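# Seat a loose fuse into the empty clip holder

## Task

Push the loose fuse down into the empty fuse holder until it rests level in both of its clips, with the holder lying flat on the bench. It must stay that way after the gripper lets go; a fuse that is only held in place by the robot does not count.

## Robot and tools

Robot: a single six-joint arm with a two-finger parallel gripper. There is only one arm, so every command row is for that arm alone.

Frame: the scene frame has its origin on the table surface right under the arm base. +z is up; +y points left when you face along +x. The base itself may sit slightly tilted. Results report end_effector_position (metres) and end_effector_quat_wxyz, plus linear (m/s) and angular (rad/s) velocities, all in this frame. The reported hand position can be somewhat off, especially far from the base. end_effector_position is the point between closed finger pads, roughly 2 cm short of the fingertips; the fingers point along the gripper's +z and separate along its y. Closing pushes the tips about 10 mm further along +z.

execute_actions takes "actions", a list holding zero or one item, and an optional "pictures" boolean (pictures come by default). Three forms:
- {"actions": []}: no command, just returns the present state.
- {"actions": [{"rows": [[...]], "steps": N}]}: a motion. Each row is 7 numbers: six absolute joint target angles in radians (waist, shoulder, elbow, forearm roll, wrist pitch, wrist roll), then the gripper opening. These are positions to go to, not offsets; copy the style of the Joint positions line. Up to 15 rows, N from 1 to 15 control steps (each 1/30 s, default 15). Row k is used on step k; if rows run out, the final row keeps being applied.
- {"actions": [{"steps": N}]}: a wait of up to 300 steps counted from the previous result, with your reply time included.
A refused call moves nothing.

Joint ranges (rad): waist -6.283..6.283, shoulder -2.304..2.304, elbow -4.224..0.061, forearm roll -6.283..6.283, wrist pitch -2.164..2.164, wrist roll -6.283..6.283. A target more than 0.010 beyond a stated end, and further out than the joint's last reading, gets the call refused. True ends may differ by up to 0.010; targets past the true end are clipped there and a "joint sent to its limit" line may appear (possibly about an earlier still-running action). No such line does not prove there is room left.

Opening: a number from -1 (closed) to +1 (fully open, pads 0.084 m apart). grip_measured reports the actual opening on this same scale; Joint positions ends with the pad gap in metres. To keep hold of something, command a value well under grip_measured; the lower, the firmer (about 24 N per pad at most). Re-sending grip_measured gives only a light hold, weaker for wide parts. Closing quickly can squeeze harder than intended.

Motion limits: joint targets move at up to 3.14 rad/s with about 0.16 s ramp-up, all joints arriving together. Each step the target is kept within 0.623 rad of the measured angle, and targets implying more than 70 mm of hand travel are scaled back, so large moves need several calls. Between calls the arm keeps heading for the last row sent until it stalls or a step is HELD; after that only a new action drives it further.

Result lines: Joint positions and Joint velocities (rad, rad/s, then finger gap in m, m/s); joint torques in the same joint order (drive output with offsets and noise, nonzero even in free air); "joint command not followed" means a clearance check altered or blocked targets (mounts and posts count as arm); HELD marks steps where your row was partly or wholly not sent; MOTOR HOT appears from 65 °C, and at 80 °C an OVER-TEMPERATURE FAULT brakes the arm until it cools. A TORQUE FAULT occurs when contact load hits a joint limit (waist 57, shoulder 57, elbow 47.5, forearm roll 25.6, wrist pitch 18, wrist roll 18 N m, held weight included): the arm backs that joint off, sits still 10 s and drops the rest of the call.

zoom_image: {"camera": one of cam_high, cam_low, cam_wrist, "region": [x0, y0, x1, y1]} in pixels of that camera's latest 672x504 image, origin top-left, at most 504x504. Returns a closer look; moves nothing.

show_instructions: no arguments; shows the scene's reference pages (here a clip fuse holder diagram). Moves nothing.

finished_scene: {"scene": n}, n being the current scene number; ends it for good and reports success, then gives the next task. If resuming from a summary, first send an empty execute_actions to learn the current scene.

Cameras: cam_high and cam_low are fixed; cam_wrist rides on the hand, its pose derived from joint readings. Calibration (K, distortion, T_world_to_cam) is given per camera and may be off by a couple of degrees and millimetres.

Suggested order: look, check reference pages, locate fuse and holder, open, approach from above, grasp the fuse, lift, align it over both clips, lower and press gently, release, back off and confirm it stays seated and the holder lies flat.

Avoid: dropping the fuse, pushing anything off the table, tipping the holder, slamming down or pressing so hard a torque fault trips, and long heavy holds that heat motors. Brief external tugs on the held part or nudges to loose items can happen; recheck after them. Smooth, efficient motion is preferred.

Each tool is called as name([rows], argument=value, ...), one row to a line, values as JSON.

Reference images:

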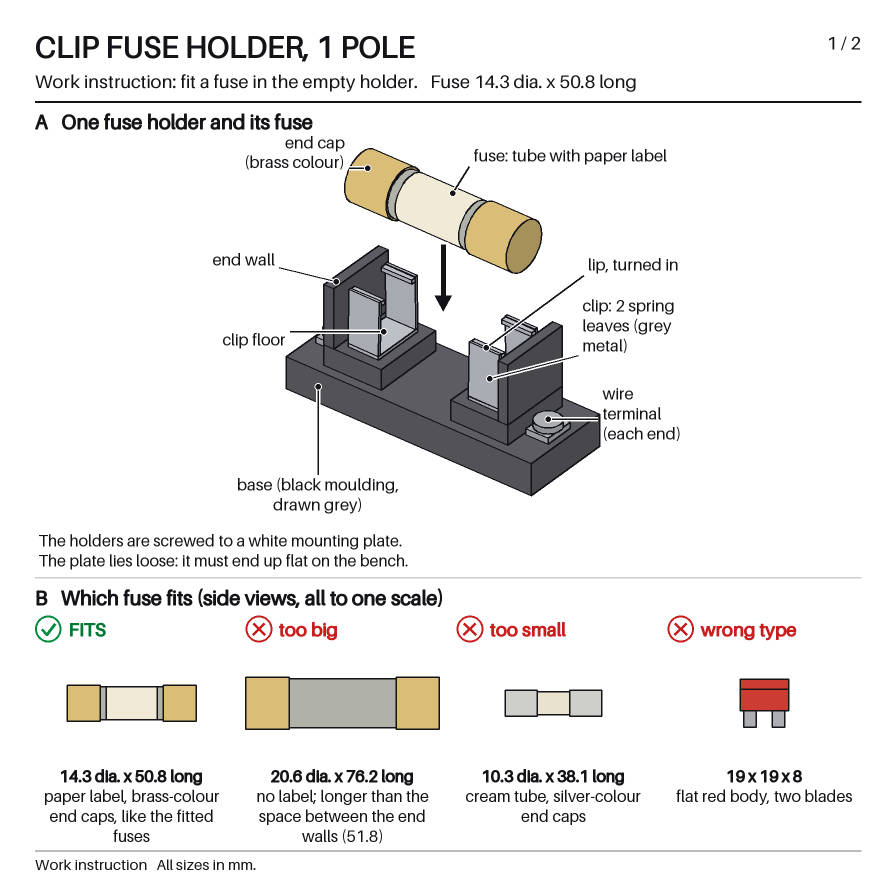

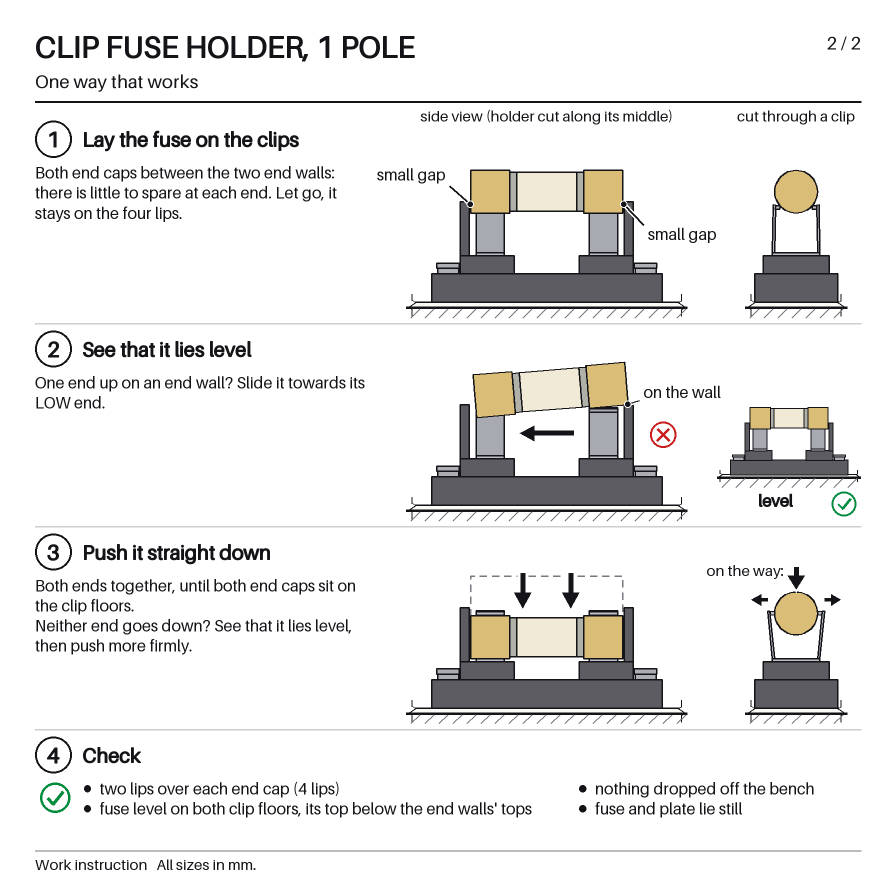

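## Session

execute_actions(actions=[])

Scene clock: 0.00 s of 4306.00 s.
end_effector_position=(+0.2340, -0.0445, +0.1252) grip_measured=+1.00 end_effector_quat_wxyz=(-0.389, -0.382, +0.814, +0.200) end_effector_velocity=(+0.000, -0.000, +0.000) end_effector_angular_velocity=(+0.000, -0.001, -0.000)
Joint positions: [-0.297 -1.164 -1.032  0.208 -1.009  1.306  0.084]
Joint velocities: [-0.001  0.     0.     0.     0.    -0.001  0.   ]
Joint torques (N m, as the arm reports them, + toward a larger angle): no reading

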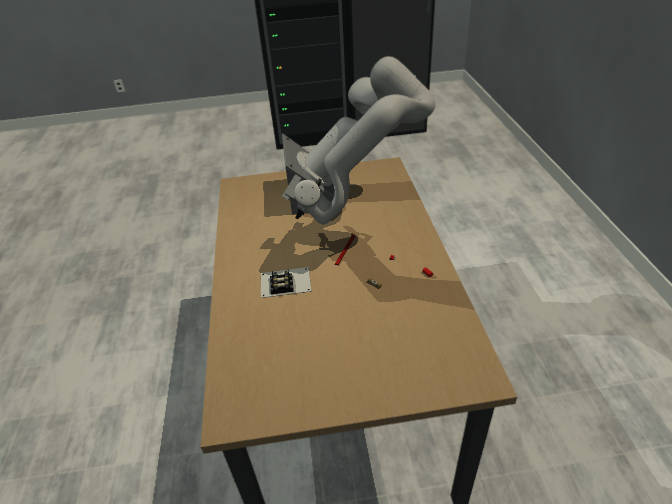

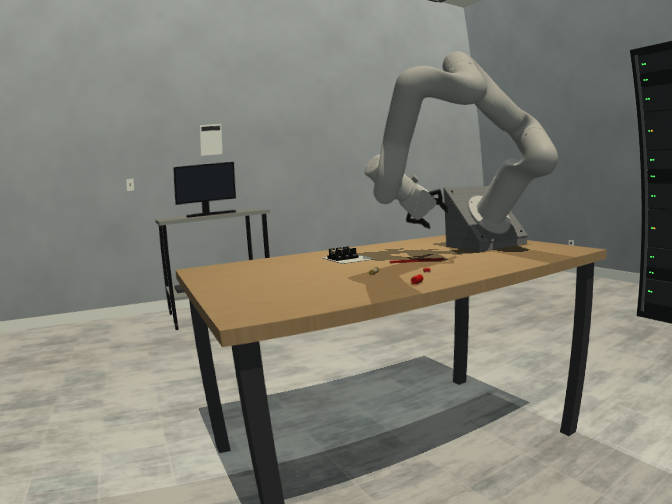

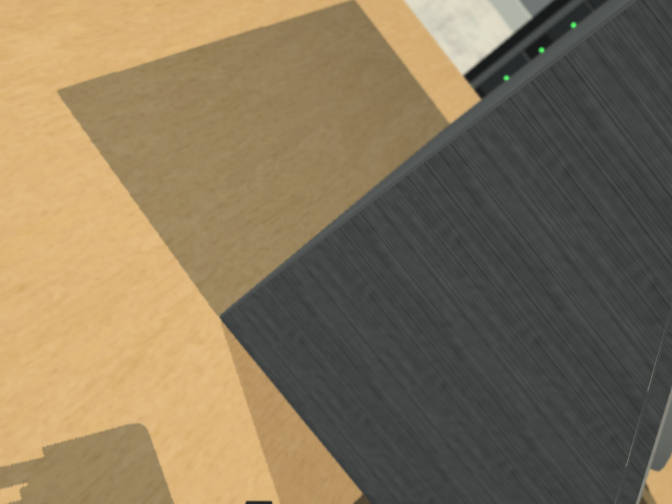

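zoom_image(camera="cam_high", region=[240, 220, 460, 320])

zoom_image(camera="cam_low", region=[300, 170, 560, 300])

execute_actions([
  {"rows":[[-0.097,-1.164,-1.032,0.208,-1.009,1.306,1]]},
], pictures=false)

execute_actions([
  {"rows":[[-0.097,-1.064,-1.032,0.208,-1.009,1.306,1]]},
], pictures=false)

execute_actions([
  {"rows":[[-0.097,-1.064,-1.132,0.208,-1.009,1.306,1]]},
], pictures=false)

Region (240, 220, 460, 320) of cam_high's 672x504 image, scaled by 2.291, with more detail than that image has; it fills the top 229 rows of this view, and the rest is white.

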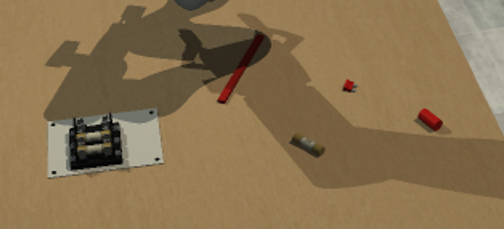

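Region (300, 170, 560, 300) of cam_low's 672x504 image, scaled by 1.938, with more detail than that image has.

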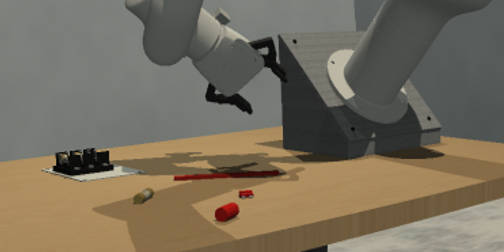

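Scene clock: 20.20 s of 4306.00 s.
end_effector_position=(+0.2365, -0.0118, +0.0924) grip_measured=+1.00 end_effector_quat_wxyz=(-0.457, -0.423, +0.757, +0.199) end_effector_velocity=(+0.000, +0.006, -0.006) end_effector_angular_velocity=(+0.000, +0.024, +0.026)
Joint positions: [-0.101 -1.164 -1.032  0.208 -1.009  1.306  0.084]
Joint velocities: [ 0.035  0.    -0.001 -0.     0.    -0.    -0.   ]
Joint torques (N m, as the arm reports them, + toward a larger angle): [-25.11  29.7   -5.64   1.56  -0.92  -0.45]
Steps of this call (steps 1 to 90: nothing new was sent; then 16.70 s passed at rest; steps 91 to 105: all 15 steps of this action). Readings (joint positions):
91: [-0.297 -1.164 -1.032 0.208 -1.009 1.306]
92: [-0.292 -1.164 -1.032 0.208 -1.009 1.306]
94: [-0.247 -1.164 -1.032 0.208 -1.009 1.306]
98: [-0.137 -1.164 -1.032 0.208 -1.009 1.306]
105: the state above

Scene clock: 20.70 s of 4306.00 s.
end_effector_position=(+0.2732, +0.0028, +0.1126) grip_measured=+1.00 end_effector_quat_wxyz=(-0.441, -0.453, +0.757, +0.163) end_effector_velocity=(+0.006, +0.002, +0.003) end_effector_angular_velocity=(-0.003, -0.012, +0.011)
Joint positions: [-0.097 -1.066 -1.032  0.208 -1.009  1.306  0.084]
Joint velocities: [-0.     0.016  0.     0.     0.001  0.    -0.   ]
Joint torques (N m, as the arm reports them, + toward a larger angle): [-24.37  32.17  -8.1    1.46  -0.86  -0.48]
Steps of this call (steps 1 to 15: all 15 steps of this action). Readings (joint positions):
1: [-0.100 -1.164 -1.032 0.208 -1.009 1.306]
2: [-0.099 -1.159 -1.031 0.208 -1.009 1.306]
4: [-0.098 -1.128 -1.031 0.208 -1.009 1.306]
8: [-0.098 -1.080 -1.033 0.208 -1.009 1.306]
15: the state above

Scene clock: 21.20 s of 4306.00 s.
end_effector_position=(+0.3281, -0.0052, +0.1151) grip_measured=+1.00 end_effector_quat_wxyz=(-0.423, -0.482, +0.757, +0.127) end_effector_velocity=(+0.009, -0.001, +0.000) end_effector_angular_velocity=(-0.002, -0.012, +0.012)
Joint positions: [-0.097 -1.064 -1.13   0.208 -1.009  1.306  0.084]
Joint velocities: [ 0.     0.    -0.016  0.001  0.    -0.001 -0.   ]
Joint torques (N m, as the arm reports them, + toward a larger angle): [-25.    30.96  -9.01   1.55  -0.74  -0.33]
Steps of this call (steps 1 to 15: all 15 steps of this action). Readings (joint positions):
1: [-0.097 -1.065 -1.032 0.208 -1.009 1.306]
2: [-0.097 -1.066 -1.037 0.208 -1.009 1.306]
4: [-0.097 -1.065 -1.068 0.208 -1.009 1.306]
8: [-0.097 -1.064 -1.116 0.208 -1.009 1.306]
15: the state above

execute_actions([
  {"rows":[[0,-1.064,-1.132,0,-1.009,1.306,1]]},
], pictures=false)

execute_actions([
  {"rows":[[0,-1.064,-1.132,0,-0.5,1.306,1]]},
], pictures=false)

execute_actions([
  {"rows":[[0,-1.064,-1.132,0,0,1.306,1]]},
], pictures=false)

execute_actions([
  {"rows":[[0,-1.064,-1.132,0,0,1.306,1]],"steps":8},
])

Scene clock: 58.83 s of 4306.00 s.
end_effector_position=(+0.3218, -0.0129, +0.1224) grip_measured=+1.00 end_effector_quat_wxyz=(-0.514, -0.540, +0.654, +0.126) end_effector_velocity=(-0.000, -0.002, +0.002) end_effector_angular_velocity=(-0.003, +0.039, +0.038)
Joint positions: [-0.002 -1.064 -1.132  0.004 -1.009  1.306  0.084]
Joint velocities: [ 0.017 -0.    -0.001 -0.038 -0.001  0.001  0.   ]
Joint torques (N m, as the arm reports them, + toward a larger angle): [-26.95  30.68  -7.82   2.38  -1.04  -0.36]
Steps of this call (steps 1 to 15: the robot went on to your last target; steps 16 to 90: nothing new was sent; then 34.13 s passed at rest; steps 91 to 105: all 15 steps of this action). Readings (joint positions):
91: [-0.097 -1.064 -1.132 0.207 -1.009 1.306]
92: [-0.094 -1.064 -1.132 0.201 -1.009 1.306]
94: [-0.074 -1.064 -1.132 0.155 -1.009 1.306]
98: [-0.019 -1.064 -1.132 0.044 -1.009 1.306]
105: the state above

Scene clock: 59.33 s of 4306.00 s.
end_effector_position=(+0.4116, -0.0690, +0.0713) grip_measured=+1.00 end_effector_quat_wxyz=(+0.416, +0.653, -0.630, +0.063) end_effector_velocity=(+0.053, -0.020, -0.018) end_effector_angular_velocity=(-0.009, -0.172, +0.175)
Joint positions: [-0.    -1.064 -1.132  0.    -0.523  1.306  0.084]
Joint velocities: [ 0.001  0.     0.002 -0.001  0.248 -0.    -0.   ]
Joint torques (N m, as the arm reports them, + toward a larger angle): [-26.21  31.89  -8.03   1.81  -0.82  -0.48]
Steps of this call (steps 1 to 15: all 15 steps of this action). Readings (joint positions):
1: [-0.002 -1.064 -1.132 0.003 -1.008 1.306]
2: [-0.001 -1.064 -1.132 0.002 -1.002 1.306]
4: [-0.001 -1.064 -1.132 0.001 -0.951 1.306]
8: [-0.000 -1.064 -1.132 0.001 -0.733 1.306]
15: the state above

Scene clock: 59.83 s of 4306.00 s.
end_effector_position=(+0.5300, -0.0898, +0.0567) grip_measured=+1.00 end_effector_quat_wxyz=(+0.288, +0.728, -0.568, +0.254) end_effector_velocity=(+0.057, -0.000, +0.003) end_effector_angular_velocity=(-0.009, -0.168, +0.169)
Joint positions: [-0.    -1.064 -1.132  0.    -0.023  1.306  0.084]
Joint velocities: [ 0.    -0.     0.003 -0.     0.242  0.    -0.   ]
Joint torques (N m, as the arm reports them, + toward a larger angle): [-26.55  32.11  -8.62   2.4   -0.34  -0.36]
Steps of this call (steps 1 to 15: all 15 steps of this action). Readings (joint positions):
1: [-0.000 -1.064 -1.132 0.000 -0.516 1.306]
2: [-0.000 -1.064 -1.132 0.000 -0.504 1.306]
4: [-0.000 -1.064 -1.132 0.000 -0.447 1.306]
8: [-0.000 -1.064 -1.132 0.000 -0.229 1.306]
15: the state above

Scene clock: 60.10 s of 4306.00 s.
end_effector_position=(+0.5351, -0.0898, +0.0570) grip_measured=+1.00 end_effector_quat_wxyz=(+0.282, +0.730, -0.565, +0.262) end_effector_velocity=(+0.003, +0.000, -0.000) end_effector_angular_velocity=(-0.001, -0.009, +0.011)
Joint positions: [-0.    -1.064 -1.132  0.    -0.002  1.306  0.084]
Joint velocities: [ 0.001 -0.001 -0.     0.     0.015 -0.    -0.   ]
Joint torques (N m, as the arm reports them, + toward a larger angle): [-26.85  33.7   -8.25   1.95   0.13  -0.54]
Steps of this call (steps 1 to 8: all 8 steps of this action). Readings (joint positions):
1: [-0.000 -1.064 -1.132 0.000 -0.016 1.306]
2: [-0.000 -1.064 -1.132 0.000 -0.011 1.306]
4: [-0.000 -1.064 -1.132 0.000 -0.006 1.306]
8: the state above
camera_calibration (this result's frames):
cam_wrist: T_world_to_cam=[[-0.971022, -0.202206, 0.127392, 0.523607], [-0.233141, 0.684269, -0.690957, 0.286701], [0.0525452, -0.700635, -0.711583, 0.0828007], [0, 0, 0, 1]] pos_world=[0.570926, -0.0322914, 0.190314]

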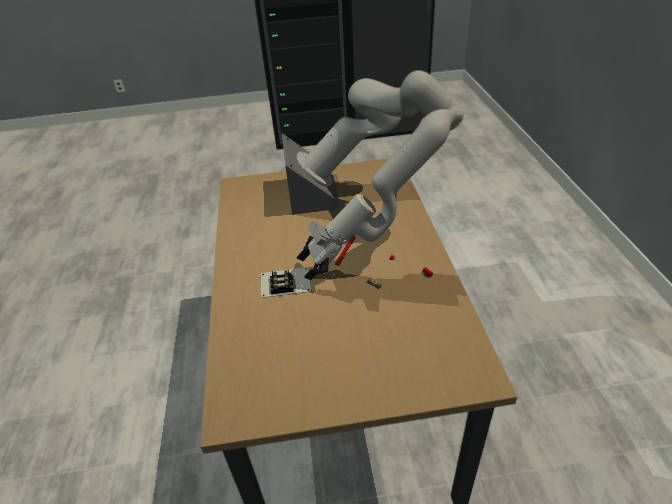

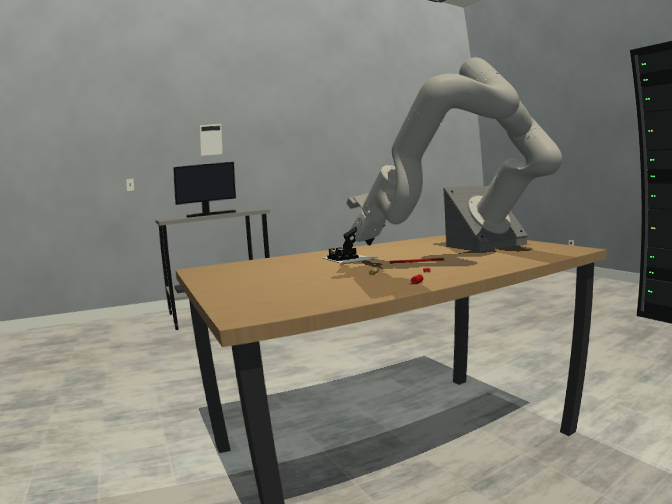

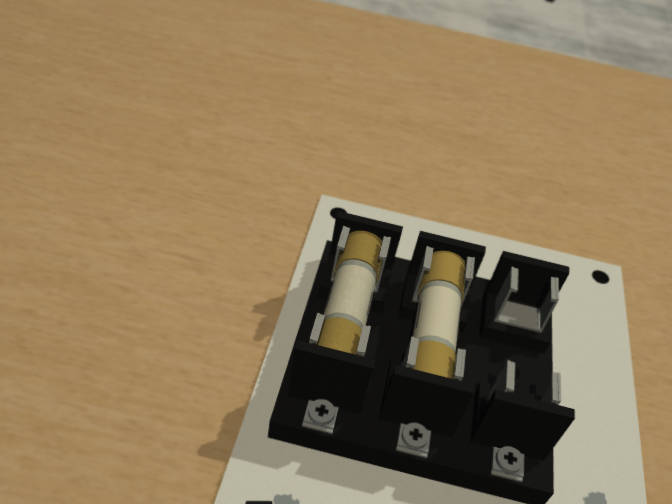

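execute_actions([
  {"rows":[[0,-0.85,-1.2,0,0,1.306,1],[0,-0.85,-1.2,0,0,1.306,1],[0,-0.85,-1.2,0,0,1.306,1],[0,-0.85,-1.2,0,0,1.306,1],[0,-0.85,-1.2,0,0,1.306,1],[0,-0.85,-1.2,0,0,1.306,1],[0,-0.85,-1.2,0,0,1.306,1],[-0.209,-0.806,-1.259,1.003,-0.9625,1.306,1]]},
], pictures=false)

execute_actions([
  {"rows":[[-0.209,-0.806,-1.259,1.003,-0.9625,1.306,1]]},
], pictures=false)

execute_actions([
  {"rows":[[-0.209,-0.806,-1.259,1.003,-0.9625,1.306,1]]},
])

Scene clock: 122.60 s of 4306.00 s.
end_effector_position=(+0.5866, -0.0367, +0.1590) grip_measured=+1.00 end_effector_quat_wxyz=(-0.216, -0.631, +0.691, -0.280) end_effector_velocity=(-0.139, +0.148, +0.225) end_effector_angular_velocity=(+1.136, -0.743, -2.217)
Joint positions: [-0.085 -0.895 -1.205  0.267 -0.27   1.306  0.084]
Joint velocities: [-0.505  0.35  -0.215  1.815 -1.802  0.    -0.   ]
Joint torques (N m, as the arm reports them, + toward a larger angle): [-22.65  31.74 -12.22   4.02   0.04  -0.37]
Steps of this call (steps 1 to 15: the robot went on to your last target; steps 16 to 90: nothing new was sent; then 59.00 s passed at rest; steps 91 to 105: all 15 steps of this action). Readings (joint positions):
91: [-0.000 -1.064 -1.132 -0.000 -0.000 1.306]
92: [0.000 -1.059 -1.133 -0.000 -0.001 1.306]
94: [0.000 -1.033 -1.140 -0.000 -0.001 1.306]
98: [-0.000 -0.974 -1.161 0.000 -0.000 1.306]
105: the state above

Scene clock: 123.10 s of 4306.00 s.
end_effector_position=(+0.5878, +0.1098, +0.1971) grip_measured=+1.00 end_effector_quat_wxyz=(-0.003, -0.391, +0.920, -0.019) end_effector_velocity=(+0.033, +0.091, +0.033) end_effector_angular_velocity=(+0.393, -0.144, -0.193)
Joint positions: [-0.204 -0.809 -1.257  0.971 -0.933  1.306  0.084]
Joint velocities: [-0.047  0.03  -0.016  0.334 -0.308 -0.    -0.   ]
Joint torques (N m, as the arm reports them, + toward a larger angle): [-23.38  29.85 -14.39   0.85   0.15  -0.41]
Steps of this call (steps 1 to 15: all 15 steps of this action). Readings (joint positions):
1: [-0.101 -0.884 -1.212 0.329 -0.331 1.306]
2: [-0.115 -0.873 -1.218 0.391 -0.394 1.306]
4: [-0.139 -0.856 -1.229 0.515 -0.516 1.306]
8: [-0.172 -0.833 -1.242 0.740 -0.724 1.306]
15: the state above

Scene clock: 123.60 s of 4306.00 s.
end_effector_position=(+0.5913, +0.1187, +0.2007) grip_measured=+1.00 end_effector_quat_wxyz=(+0.011, -0.383, +0.924, -0.005) end_effector_velocity=(+0.001, +0.001, +0.001) end_effector_angular_velocity=(+0.002, -0.004, -0.001)
Joint positions: [-0.209 -0.806 -1.259  1.003 -0.962  1.306  0.084]
Joint velocities: [-0.001  0.002 -0.001  0.003 -0.002 -0.     0.   ]
Joint torques (N m, as the arm reports them, + toward a larger angle): [-26.48  30.17 -17.21   2.6   -0.12  -0.41]
Steps of this call (steps 1 to 15: all 15 steps of this action). Readings (joint positions):
1: [-0.206 -0.808 -1.258 0.980 -0.942 1.306]
2: [-0.207 -0.808 -1.258 0.987 -0.948 1.306]
4: [-0.208 -0.807 -1.258 0.994 -0.955 1.306]
8: [-0.209 -0.806 -1.259 1.001 -0.961 1.306]
15: the state above
camera_calibration (this result's frames):
cam_wrist: T_world_to_cam=[[-0.71249, 0.701622, -0.00925231, 0.369322], [0.701163, 0.712408, 0.029081, -0.443871], [0.0269953, 0.0142325, -0.999534, 0.316222], [0, 0, 0, 1]] pos_world=[0.565828, 0.052592, 0.3324]

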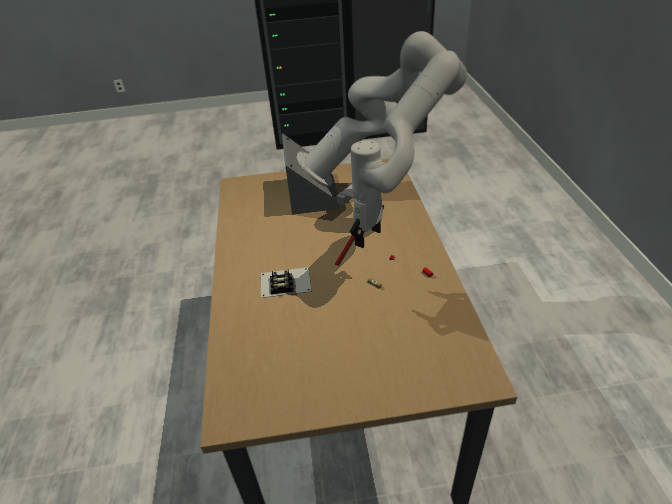

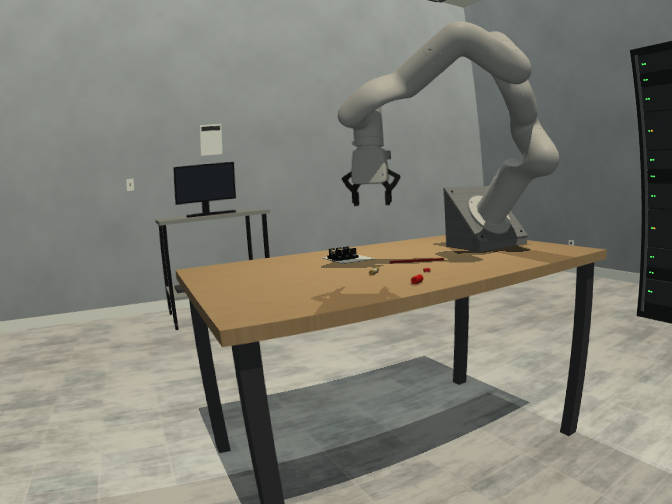

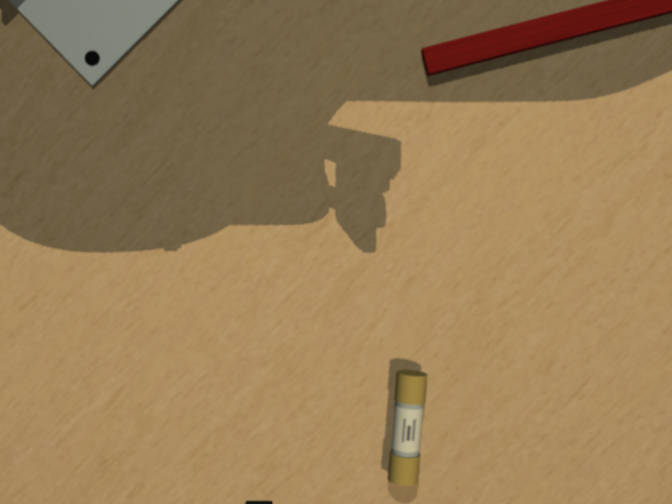

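execute_actions([
  {"rows":[[-0.023,-0.985,-1.33,1.23,-0.855,1.258,0.2]]},
], pictures=false)

execute_actions([
  {"rows":[[0.023,-1.03,-1.3484,1.2873,-0.8277,1.258,0.2]]},
])

Scene clock: 155.13 s of 4306.00 s.
end_effector_position=(+0.6149, +0.1354, +0.0700) grip_measured=+0.19 end_effector_quat_wxyz=(+0.013, -0.367, +0.930, -0.001) end_effector_velocity=(+0.014, +0.010, -0.085) end_effector_angular_velocity=(-0.011, -0.017, -0.026)
Joint positions: [-0.035 -0.974 -1.325  1.215 -0.862  1.261  0.052]
Joint velocities: [ 0.114 -0.11  -0.056  0.153  0.074 -0.032 -0.001]
Joint torques (N m, as the arm reports them, + toward a larger angle): [-34.8   40.75 -14.22   2.01   0.03  -0.48]
Steps of this call (steps 1 to 15: the robot went on to your last target; steps 16 to 90: nothing new was sent; then 28.03 s passed at rest; steps 91 to 105: all 15 steps of this action). Readings (joint positions):
91: [-0.209 -0.806 -1.259 1.004 -0.962 1.306]
92: [-0.205 -0.810 -1.262 1.010 -0.959 1.304]
94: [-0.177 -0.836 -1.273 1.044 -0.943 1.297]
98: [-0.113 -0.899 -1.295 1.120 -0.907 1.281]
105: the state above

Scene clock: 155.63 s of 4306.00 s.
end_effector_position=(+0.6168, +0.1390, +0.0265) grip_measured=+0.19 end_effector_quat_wxyz=(+0.012, -0.354, +0.935, -0.004) end_effector_velocity=(-0.001, +0.000, -0.007) end_effector_angular_velocity=(-0.001, +0.002, -0.004)
Joint positions: [ 0.022 -1.029 -1.348  1.286 -0.828  1.258  0.052]
Joint velocities: [ 0.008 -0.009 -0.003  0.01   0.004 -0.    -0.   ]
Joint torques (N m, as the arm reports them, + toward a larger angle): [-28.98  35.93 -11.76   2.85  -0.02  -0.49]
Steps of this call (steps 1 to 15: all 15 steps of this action). Readings (joint positions):
1: [-0.031 -0.977 -1.326 1.220 -0.860 1.260]
2: [-0.026 -0.982 -1.330 1.228 -0.856 1.260]
4: [-0.008 -1.000 -1.337 1.250 -0.845 1.259]
8: [0.015 -1.022 -1.345 1.277 -0.833 1.258]
15: the state above
camera_calibration (this result's frames):
cam_wrist: T_world_to_cam=[[-0.668129, 0.743998, -0.00839511, 0.338374], [0.7435, 0.668029, 0.0307602, -0.49116], [0.0284937, 0.01431, -0.999492, 0.140131], [0, 0, 0, 1]] pos_world=[0.587262, 0.0743544, 0.158008]

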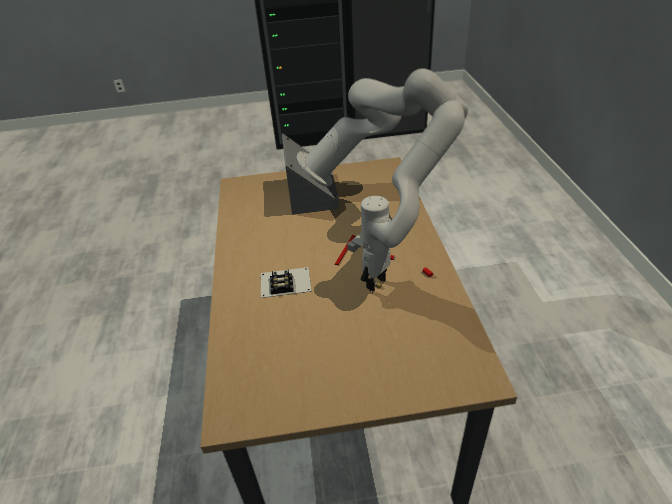

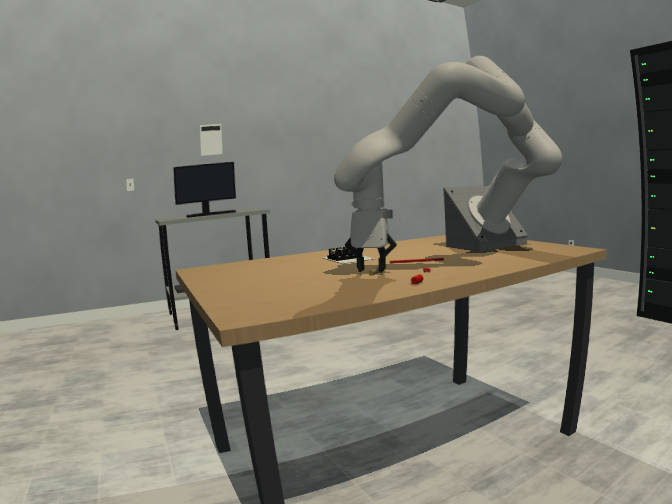

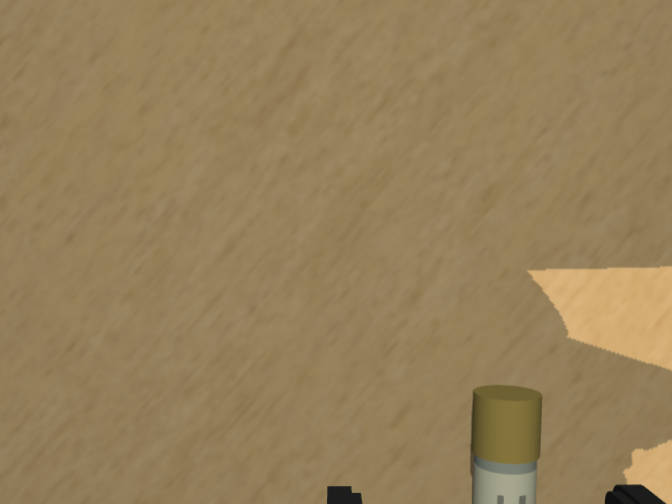

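execute_actions([
  {"rows":[[0.0276,-1.0244,-1.3264,1.3058,-0.822,1.237,0.2]]},
])

Scene clock: 173.10 s of 4306.00 s.
end_effector_position=(+0.6097, +0.1392, +0.0218) grip_measured=+0.19 end_effector_quat_wxyz=(+0.011, -0.354, +0.935, -0.004) end_effector_velocity=(-0.001, -0.000, -0.001) end_effector_angular_velocity=(+0.001, +0.000, -0.001)
Joint positions: [ 0.028 -1.024 -1.327  1.306 -0.822  1.237  0.052]
Joint velocities: [ 0.001  0.     0.003  0.003 -0.    -0.003 -0.   ]
Joint torques (N m, as the arm reports them, + toward a larger angle): [-27.97  36.57 -11.95   3.24  -0.13  -0.44]
Steps of this call (steps 1 to 15: the robot went on to your last target; steps 16 to 90: nothing new was sent; then 13.97 s passed at rest; steps 91 to 105: all 15 steps of this action). Readings (joint positions):
91: [0.023 -1.030 -1.348 1.288 -0.828 1.258]
92: [0.023 -1.029 -1.346 1.290 -0.827 1.255]
94: [0.025 -1.027 -1.338 1.296 -0.825 1.248]
98: [0.027 -1.025 -1.330 1.303 -0.823 1.240]
105: the state above
camera_calibration (this result's frames):
cam_wrist: T_world_to_cam=[[-0.667831, 0.744269, -0.00806196, 0.333185], [0.743787, 0.667727, 0.0303453, -0.486024], [0.0279682, 0.0142691, -0.999507, 0.136], [0, 0, 0, 1]] pos_world=[0.580206, 0.0746115, 0.153367]

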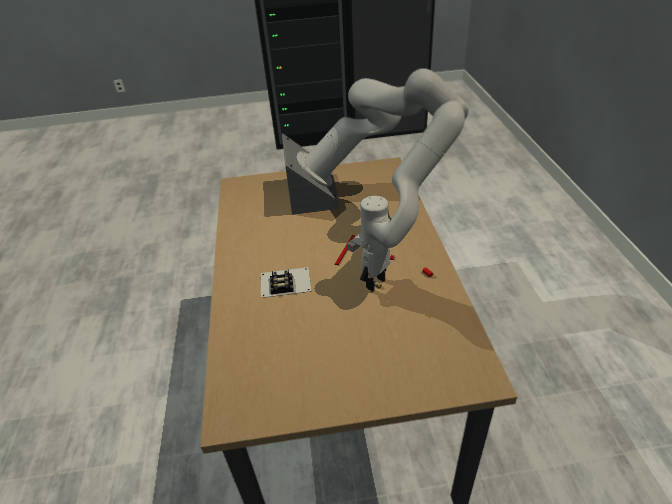

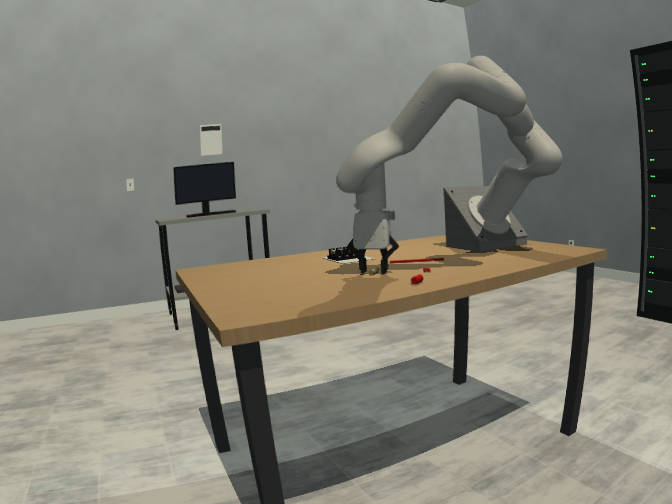

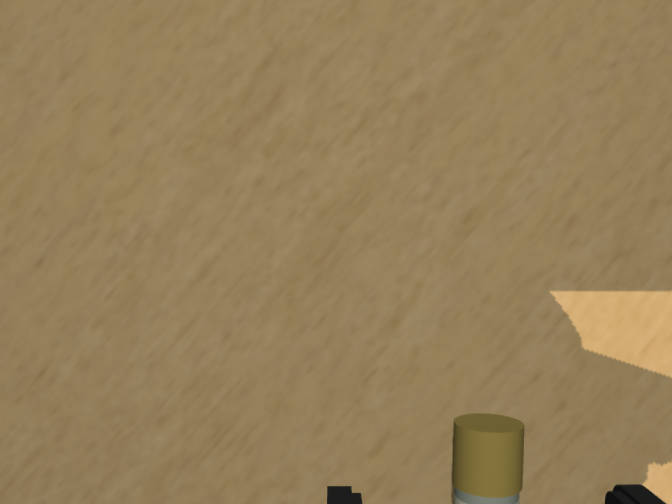

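execute_actions([
  {"rows":[[0.0276,-1.0244,-1.3264,1.3058,-0.822,1.237,-0.5],[0.0276,-1.0244,-1.3264,1.3058,-0.822,1.237,-0.5],[0.0276,-1.0244,-1.3264,1.3058,-0.822,1.237,-0.6],[0.0276,-1.0244,-1.3264,1.3058,-0.822,1.237,-0.9]]},
], pictures=false)

execute_actions([
  {"rows":[[-0.07,-0.93,-1.29,1.19,-0.88,1.255,-0.9]]},
])

Scene clock: 185.20 s of 4306.00 s.
end_effector_position=(+0.6097, +0.1393, +0.0218) grip_measured=-0.70 end_effector_quat_wxyz=(+0.011, -0.354, +0.935, -0.004) end_effector_velocity=(-0.000, +0.001, -0.000) end_effector_angular_velocity=(-0.000, +0.001, +0.001)
Joint positions: [ 0.028 -1.024 -1.327  1.306 -0.822  1.237  0.013]
Joint velocities: [ 0.001  0.     0.    -0.     0.     0.     0.   ]
Joint torques (N m, as the arm reports them, + toward a larger angle): [-27.97  32.65 -11.     2.86   0.24  -0.42]
Steps of this call (steps 1 to 15: the robot went on to your last target; steps 16 to 90: nothing new was sent; then 8.60 s passed at rest; steps 91 to 105: all 15 steps of this action). Readings (joint positions):
91: [0.028 -1.024 -1.326 1.306 -0.822 1.237]
92: [0.028 -1.024 -1.326 1.306 -0.822 1.237]
94: [0.028 -1.024 -1.326 1.306 -0.822 1.237]
98: [0.027 -1.024 -1.327 1.306 -0.822 1.237]
105: the state above

Scene clock: 185.70 s of 4306.00 s.
end_effector_position=(+0.6078, +0.1341, +0.0948) grip_measured=-0.70 end_effector_quat_wxyz=(+0.017, -0.368, +0.930, +0.001) end_effector_velocity=(-0.001, -0.001, +0.012) end_effector_angular_velocity=(+0.001, -0.000, +0.006)
Joint positions: [-0.068 -0.932 -1.29   1.192 -0.879  1.255  0.013]
Joint velocities: [-0.016  0.016  0.006 -0.02  -0.01   0.003 -0.   ]
Joint torques (N m, as the arm reports them, + toward a larger angle): [-29.58  34.51 -14.53   3.23  -0.05  -0.51]
Steps of this call (steps 1 to 15: all 15 steps of this action). Readings (joint positions):
1: [0.027 -1.024 -1.326 1.305 -0.822 1.237]
2: [0.023 -1.020 -1.324 1.299 -0.826 1.238]
4: [-0.004 -0.994 -1.312 1.266 -0.842 1.243]
8: [-0.053 -0.946 -1.298 1.212 -0.869 1.252]
15: the state above
camera_calibration (this result's frames):
cam_wrist: T_world_to_cam=[[-0.690347, 0.723472, -0.00325099, 0.352314], [0.722685, 0.689792, 0.0437421, -0.474838], [0.0338887, 0.0278478, -0.999038, 0.203593], [0, 0, 0, 1]] pos_world=[0.579478, 0.0669808, 0.225313]

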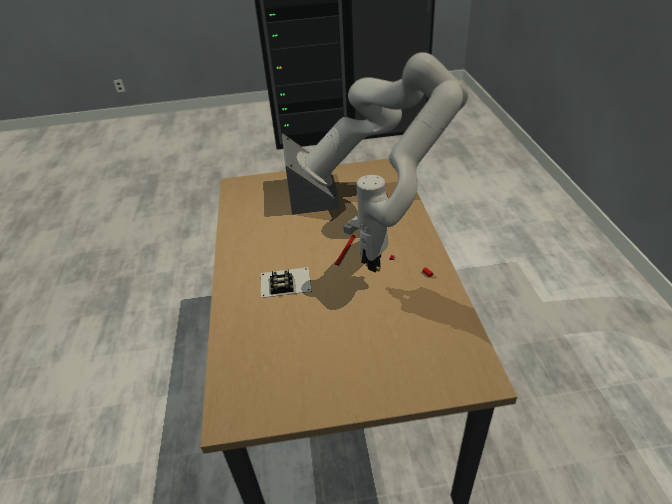

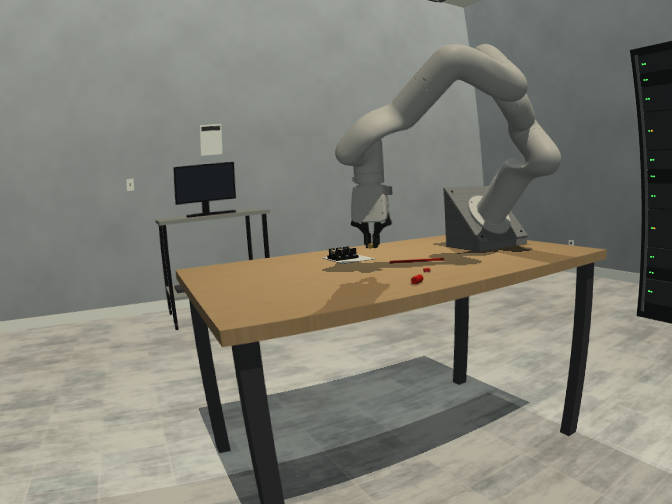

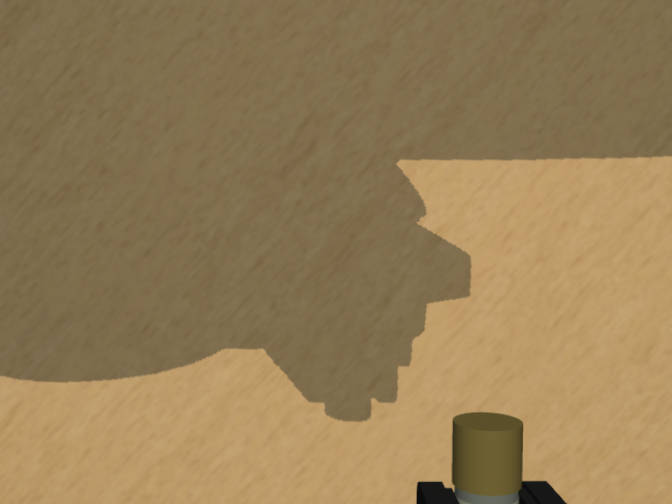

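execute_actions([
  {"rows":[[-0.3,-1.03,-1.33,1.09,-0.87,0.5,-0.9]]},
], pictures=false)

execute_actions([
  {"rows":[[-0.42,-1.2108,-1.3367,1.0447,-0.843,0.124,-0.9]]},
], pictures=false)

execute_actions([
  {"rows":[[-0.42,-1.2108,-1.3367,1.0447,-0.843,0.124,-0.9]],"steps":8},
])

Scene clock: 212.63 s of 4306.00 s.
end_effector_position=(+0.5958, +0.0167, +0.1484) grip_measured=-0.70 end_effector_quat_wxyz=(+0.025, -0.587, +0.809, -0.030) end_effector_velocity=(-0.049, -0.215, +0.094) end_effector_angular_velocity=(-0.127, -0.060, +1.017)
Joint positions: [-0.263 -1.014 -1.323  1.106 -0.871  0.635  0.013]
Joint velocities: [-0.363 -0.156 -0.059 -0.154  0.017 -1.251 -0.   ]
Joint torques (N m, as the arm reports them, + toward a larger angle): [-17.66  40.48 -17.76   2.98  -0.14  -0.01]
Steps of this call (steps 1 to 15: the robot went on to your last target; steps 16 to 90: nothing new was sent; then 23.43 s passed at rest; steps 91 to 105: all 15 steps of this action). Readings (joint positions):
91: [-0.070 -0.930 -1.290 1.190 -0.880 1.254]
92: [-0.072 -0.931 -1.291 1.189 -0.880 1.248]
94: [-0.089 -0.938 -1.294 1.181 -0.880 1.197]
98: [-0.157 -0.968 -1.305 1.152 -0.876 1.005]
105: the state above

Scene clock: 213.13 s of 4306.00 s.
end_effector_position=(+0.5214, -0.1013, +0.1218) grip_measured=-0.70 end_effector_quat_wxyz=(-0.009, +0.699, -0.715, +0.011) end_effector_velocity=(-0.069, -0.083, -0.030) end_effector_angular_velocity=(+0.024, +0.041, +0.234)
Joint positions: [-0.409 -1.196 -1.335  1.049 -0.845  0.161  0.013]
Joint velocities: [-0.112 -0.154 -0.013 -0.043  0.021 -0.375 -0.   ]
Joint torques (N m, as the arm reports them, + toward a larger angle): [-19.79  47.39 -19.43   3.42  -0.47  -0.24]
Steps of this call (steps 1 to 15: all 15 steps of this action). Readings (joint positions):
1: [-0.274 -1.019 -1.325 1.102 -0.871 0.597]
2: [-0.284 -1.025 -1.327 1.098 -0.870 0.562]
4: [-0.304 -1.050 -1.330 1.089 -0.867 0.493]
8: [-0.347 -1.112 -1.331 1.073 -0.858 0.356]
15: the state above

Scene clock: 213.40 s of 4306.00 s.
end_effector_position=(+0.5161, -0.1084, +0.1197) grip_measured=-0.70 end_effector_quat_wxyz=(-0.009, +0.707, -0.707, +0.009) end_effector_velocity=(-0.006, -0.006, -0.003) end_effector_angular_velocity=(+0.002, +0.004, +0.013)
Joint positions: [-0.419 -1.209 -1.337  1.045 -0.843  0.126  0.013]
Joint velocities: [-0.008 -0.011  0.001 -0.003  0.002 -0.024 -0.   ]
Joint torques (N m, as the arm reports them, + toward a larger angle): [-25.8   37.59 -16.65   2.77   0.02  -0.5 ]
Steps of this call (steps 1 to 8: all 8 steps of this action). Readings (joint positions):
1: [-0.412 -1.201 -1.335 1.048 -0.844 0.150]
2: [-0.414 -1.203 -1.336 1.047 -0.844 0.142]
4: [-0.417 -1.207 -1.337 1.046 -0.844 0.133]
8: the state above
camera_calibration (this result's frames):
cam_wrist: T_world_to_cam=[[-0.999822, -0.00893605, -0.0165993, 0.546455], [-0.00912842, 0.999892, 0.0115496, 0.172862], [0.0164943, 0.0116991, -0.999796, 0.24565], [0, 0, 0, 1]] pos_world=[0.543884, -0.170834, 0.252675]

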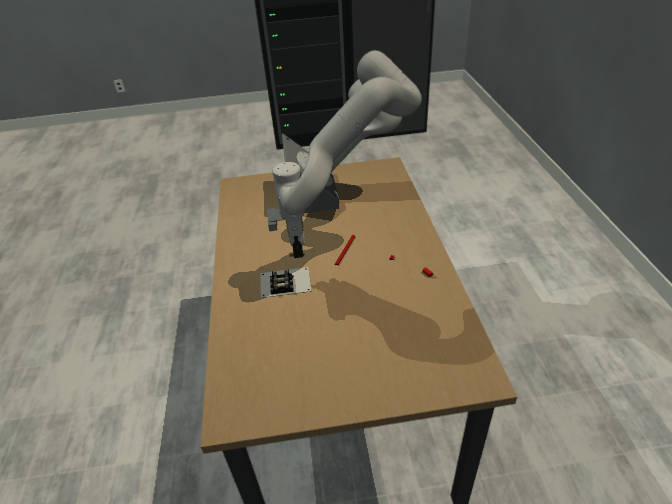

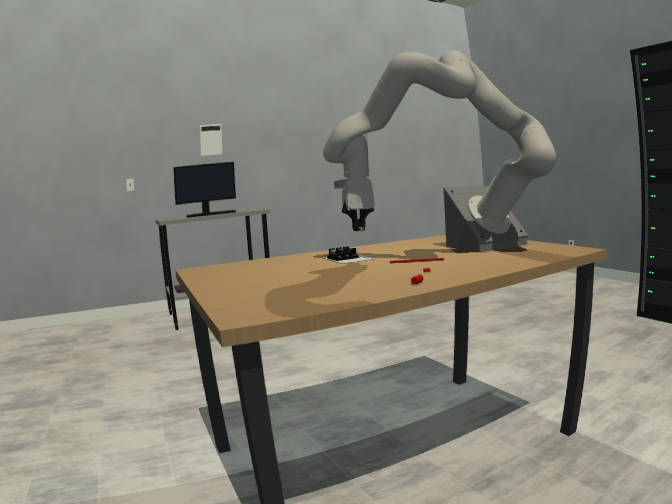

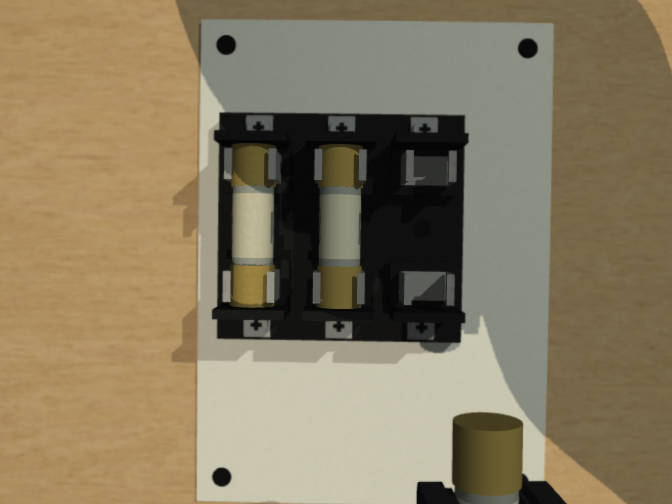

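execute_actions([
  {"rows":[[-0.4366,-1.3944,-1.4898,1.053,-0.8296,0.087,-0.9]]},
], pictures=false)

execute_actions([
  {"rows":[[-0.4366,-1.3944,-1.4898,1.053,-0.8296,0.087,-0.9]],"steps":10},
])

Scene clock: 244.33 s of 4306.00 s.
end_effector_position=(+0.5171, -0.1689, +0.0756) grip_measured=-0.70 end_effector_quat_wxyz=(-0.009, +0.708, -0.706, +0.009) end_effector_velocity=(-0.000, -0.011, -0.009) end_effector_angular_velocity=(+0.001, +0.000, +0.002)
Joint positions: [-0.436 -1.39  -1.487  1.053 -0.83   0.088  0.013]
Joint velocities: [-0.002 -0.034 -0.03   0.001  0.001 -0.007  0.   ]
Joint torques (N m, as the arm reports them, + toward a larger angle): [-26.    42.19 -16.13   3.3   -0.04  -0.34]
Steps of this call (steps 1 to 15: the robot went on to your last target; steps 16 to 90: nothing new was sent; then 27.43 s passed at rest; steps 91 to 105: all 15 steps of this action). Readings (joint positions):
91: [-0.420 -1.211 -1.337 1.045 -0.843 0.124]
92: [-0.420 -1.216 -1.343 1.045 -0.843 0.123]
94: [-0.424 -1.258 -1.380 1.047 -0.840 0.114]
98: [-0.433 -1.358 -1.455 1.051 -0.832 0.095]
105: the state above

Scene clock: 244.67 s of 4306.00 s.
end_effector_position=(+0.5167, -0.1701, +0.0744) grip_measured=-0.70 end_effector_quat_wxyz=(-0.009, +0.708, -0.706, +0.009) end_effector_velocity=(-0.000, -0.001, -0.001) end_effector_angular_velocity=(+0.001, +0.000, -0.001)
Joint positions: [-0.437 -1.394 -1.49   1.053 -0.83   0.087  0.013]
Joint velocities: [ 0.    -0.003 -0.001  0.001 -0.    -0.001  0.   ]
Joint torques (N m, as the arm reports them, + toward a larger angle): [-25.48  40.33 -16.1    3.36  -0.09  -0.53]
Steps of this call (steps 1 to 10: all 10 steps of this action). Readings (joint positions):
1: [-0.436 -1.391 -1.488 1.053 -0.830 0.087]
2: [-0.436 -1.392 -1.488 1.053 -0.830 0.087]
4: [-0.436 -1.393 -1.489 1.053 -0.830 0.087]
8: [-0.437 -1.394 -1.490 1.053 -0.830 0.087]
10: the state above
camera_calibration (this result's frames):
cam_wrist: T_world_to_cam=[[-0.999821, -0.00978833, -0.0161715, 0.545592], [-0.00998512, 0.999877, 0.0121332, 0.235447], [0.0160508, 0.0122925, -0.999796, 0.20147], [0, 0, 0, 1]] pos_world=[0.544612, -0.232554, 0.207395]

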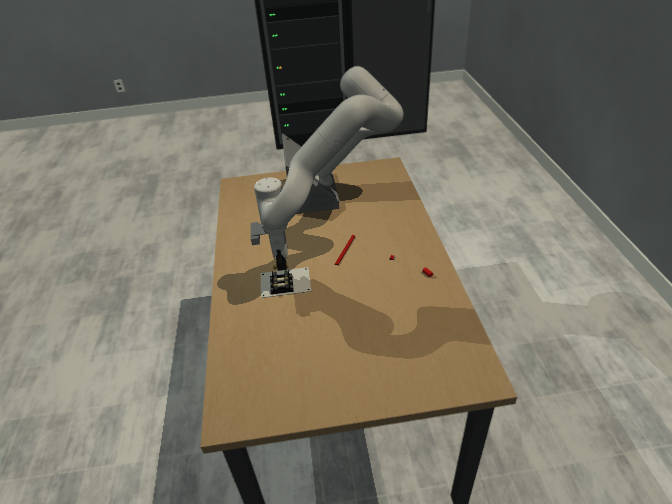

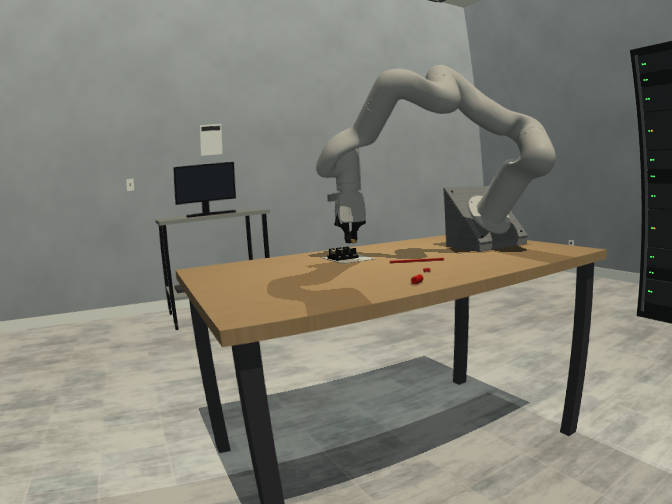

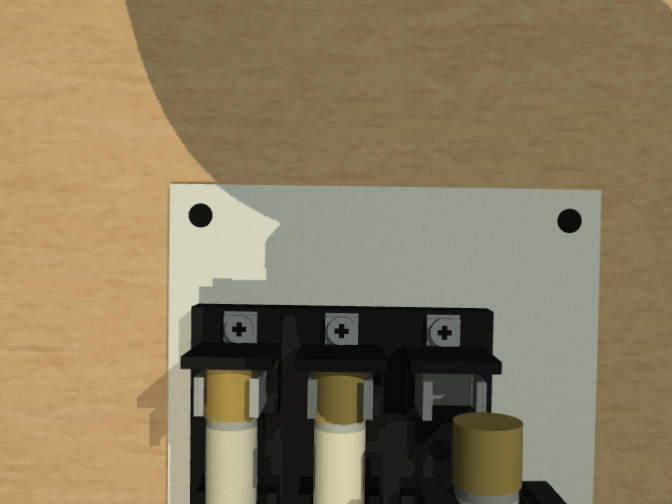

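execute_actions([
  {"rows":[[-0.4223,-1.4244,-1.5148,1.0706,-0.8259,0.082,-0.9]]},
])

Scene clock: 260.97 s of 4306.00 s.
end_effector_position=(+0.5201, -0.1738, +0.0605) grip_measured=-0.70 end_effector_quat_wxyz=(-0.009, +0.708, -0.706, +0.009) end_effector_velocity=(-0.000, -0.000, -0.003) end_effector_angular_velocity=(+0.002, +0.002, -0.000)
Joint positions: [-0.423 -1.424 -1.514  1.07  -0.826  0.082  0.013]
Joint velocities: [ 0.003 -0.005 -0.003  0.002 -0.001 -0.     0.   ]
Joint torques (N m, as the arm reports them, + toward a larger angle): [-26.79  41.18 -16.97   2.89  -0.07  -0.3 ]
Steps of this call (steps 1 to 15: the robot went on to your last target; steps 16 to 90: nothing new was sent; then 12.80 s passed at rest; steps 91 to 105: all 15 steps of this action). Readings (joint positions):
91: [-0.436 -1.395 -1.490 1.053 -0.830 0.087]
92: [-0.435 -1.397 -1.493 1.055 -0.829 0.086]
94: [-0.430 -1.408 -1.501 1.061 -0.828 0.085]
98: [-0.424 -1.420 -1.511 1.068 -0.826 0.083]
105: the state above
camera_calibration (this result's frames):
cam_wrist: T_world_to_cam=[[-0.999822, -0.00970198, -0.0161523, 0.548764], [-0.00989675, 0.999879, 0.012022, 0.239276], [0.0160337, 0.0121797, -0.999797, 0.187546], [0, 0, 0, 1]] pos_world=[0.548027, -0.236207, 0.193495]

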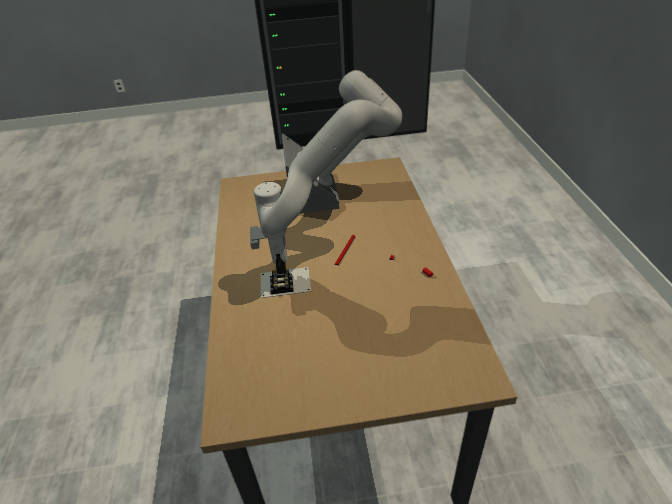

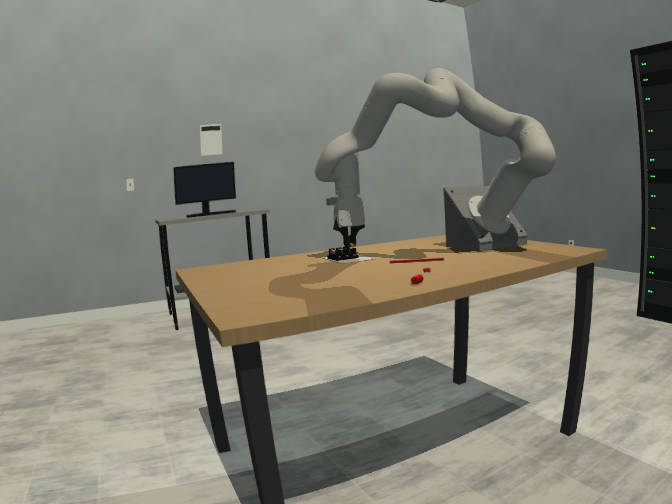

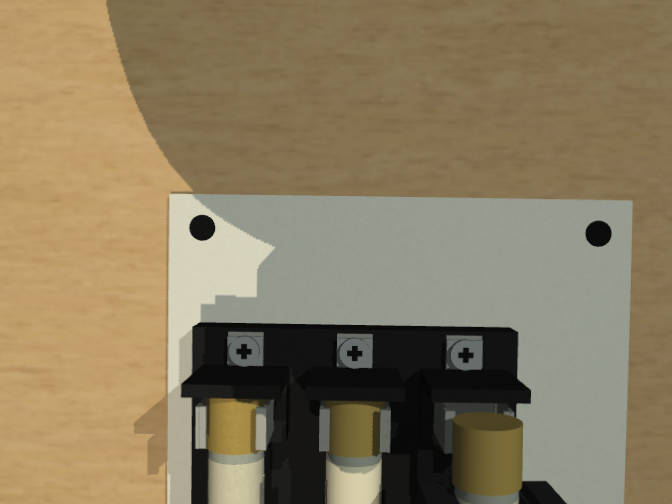

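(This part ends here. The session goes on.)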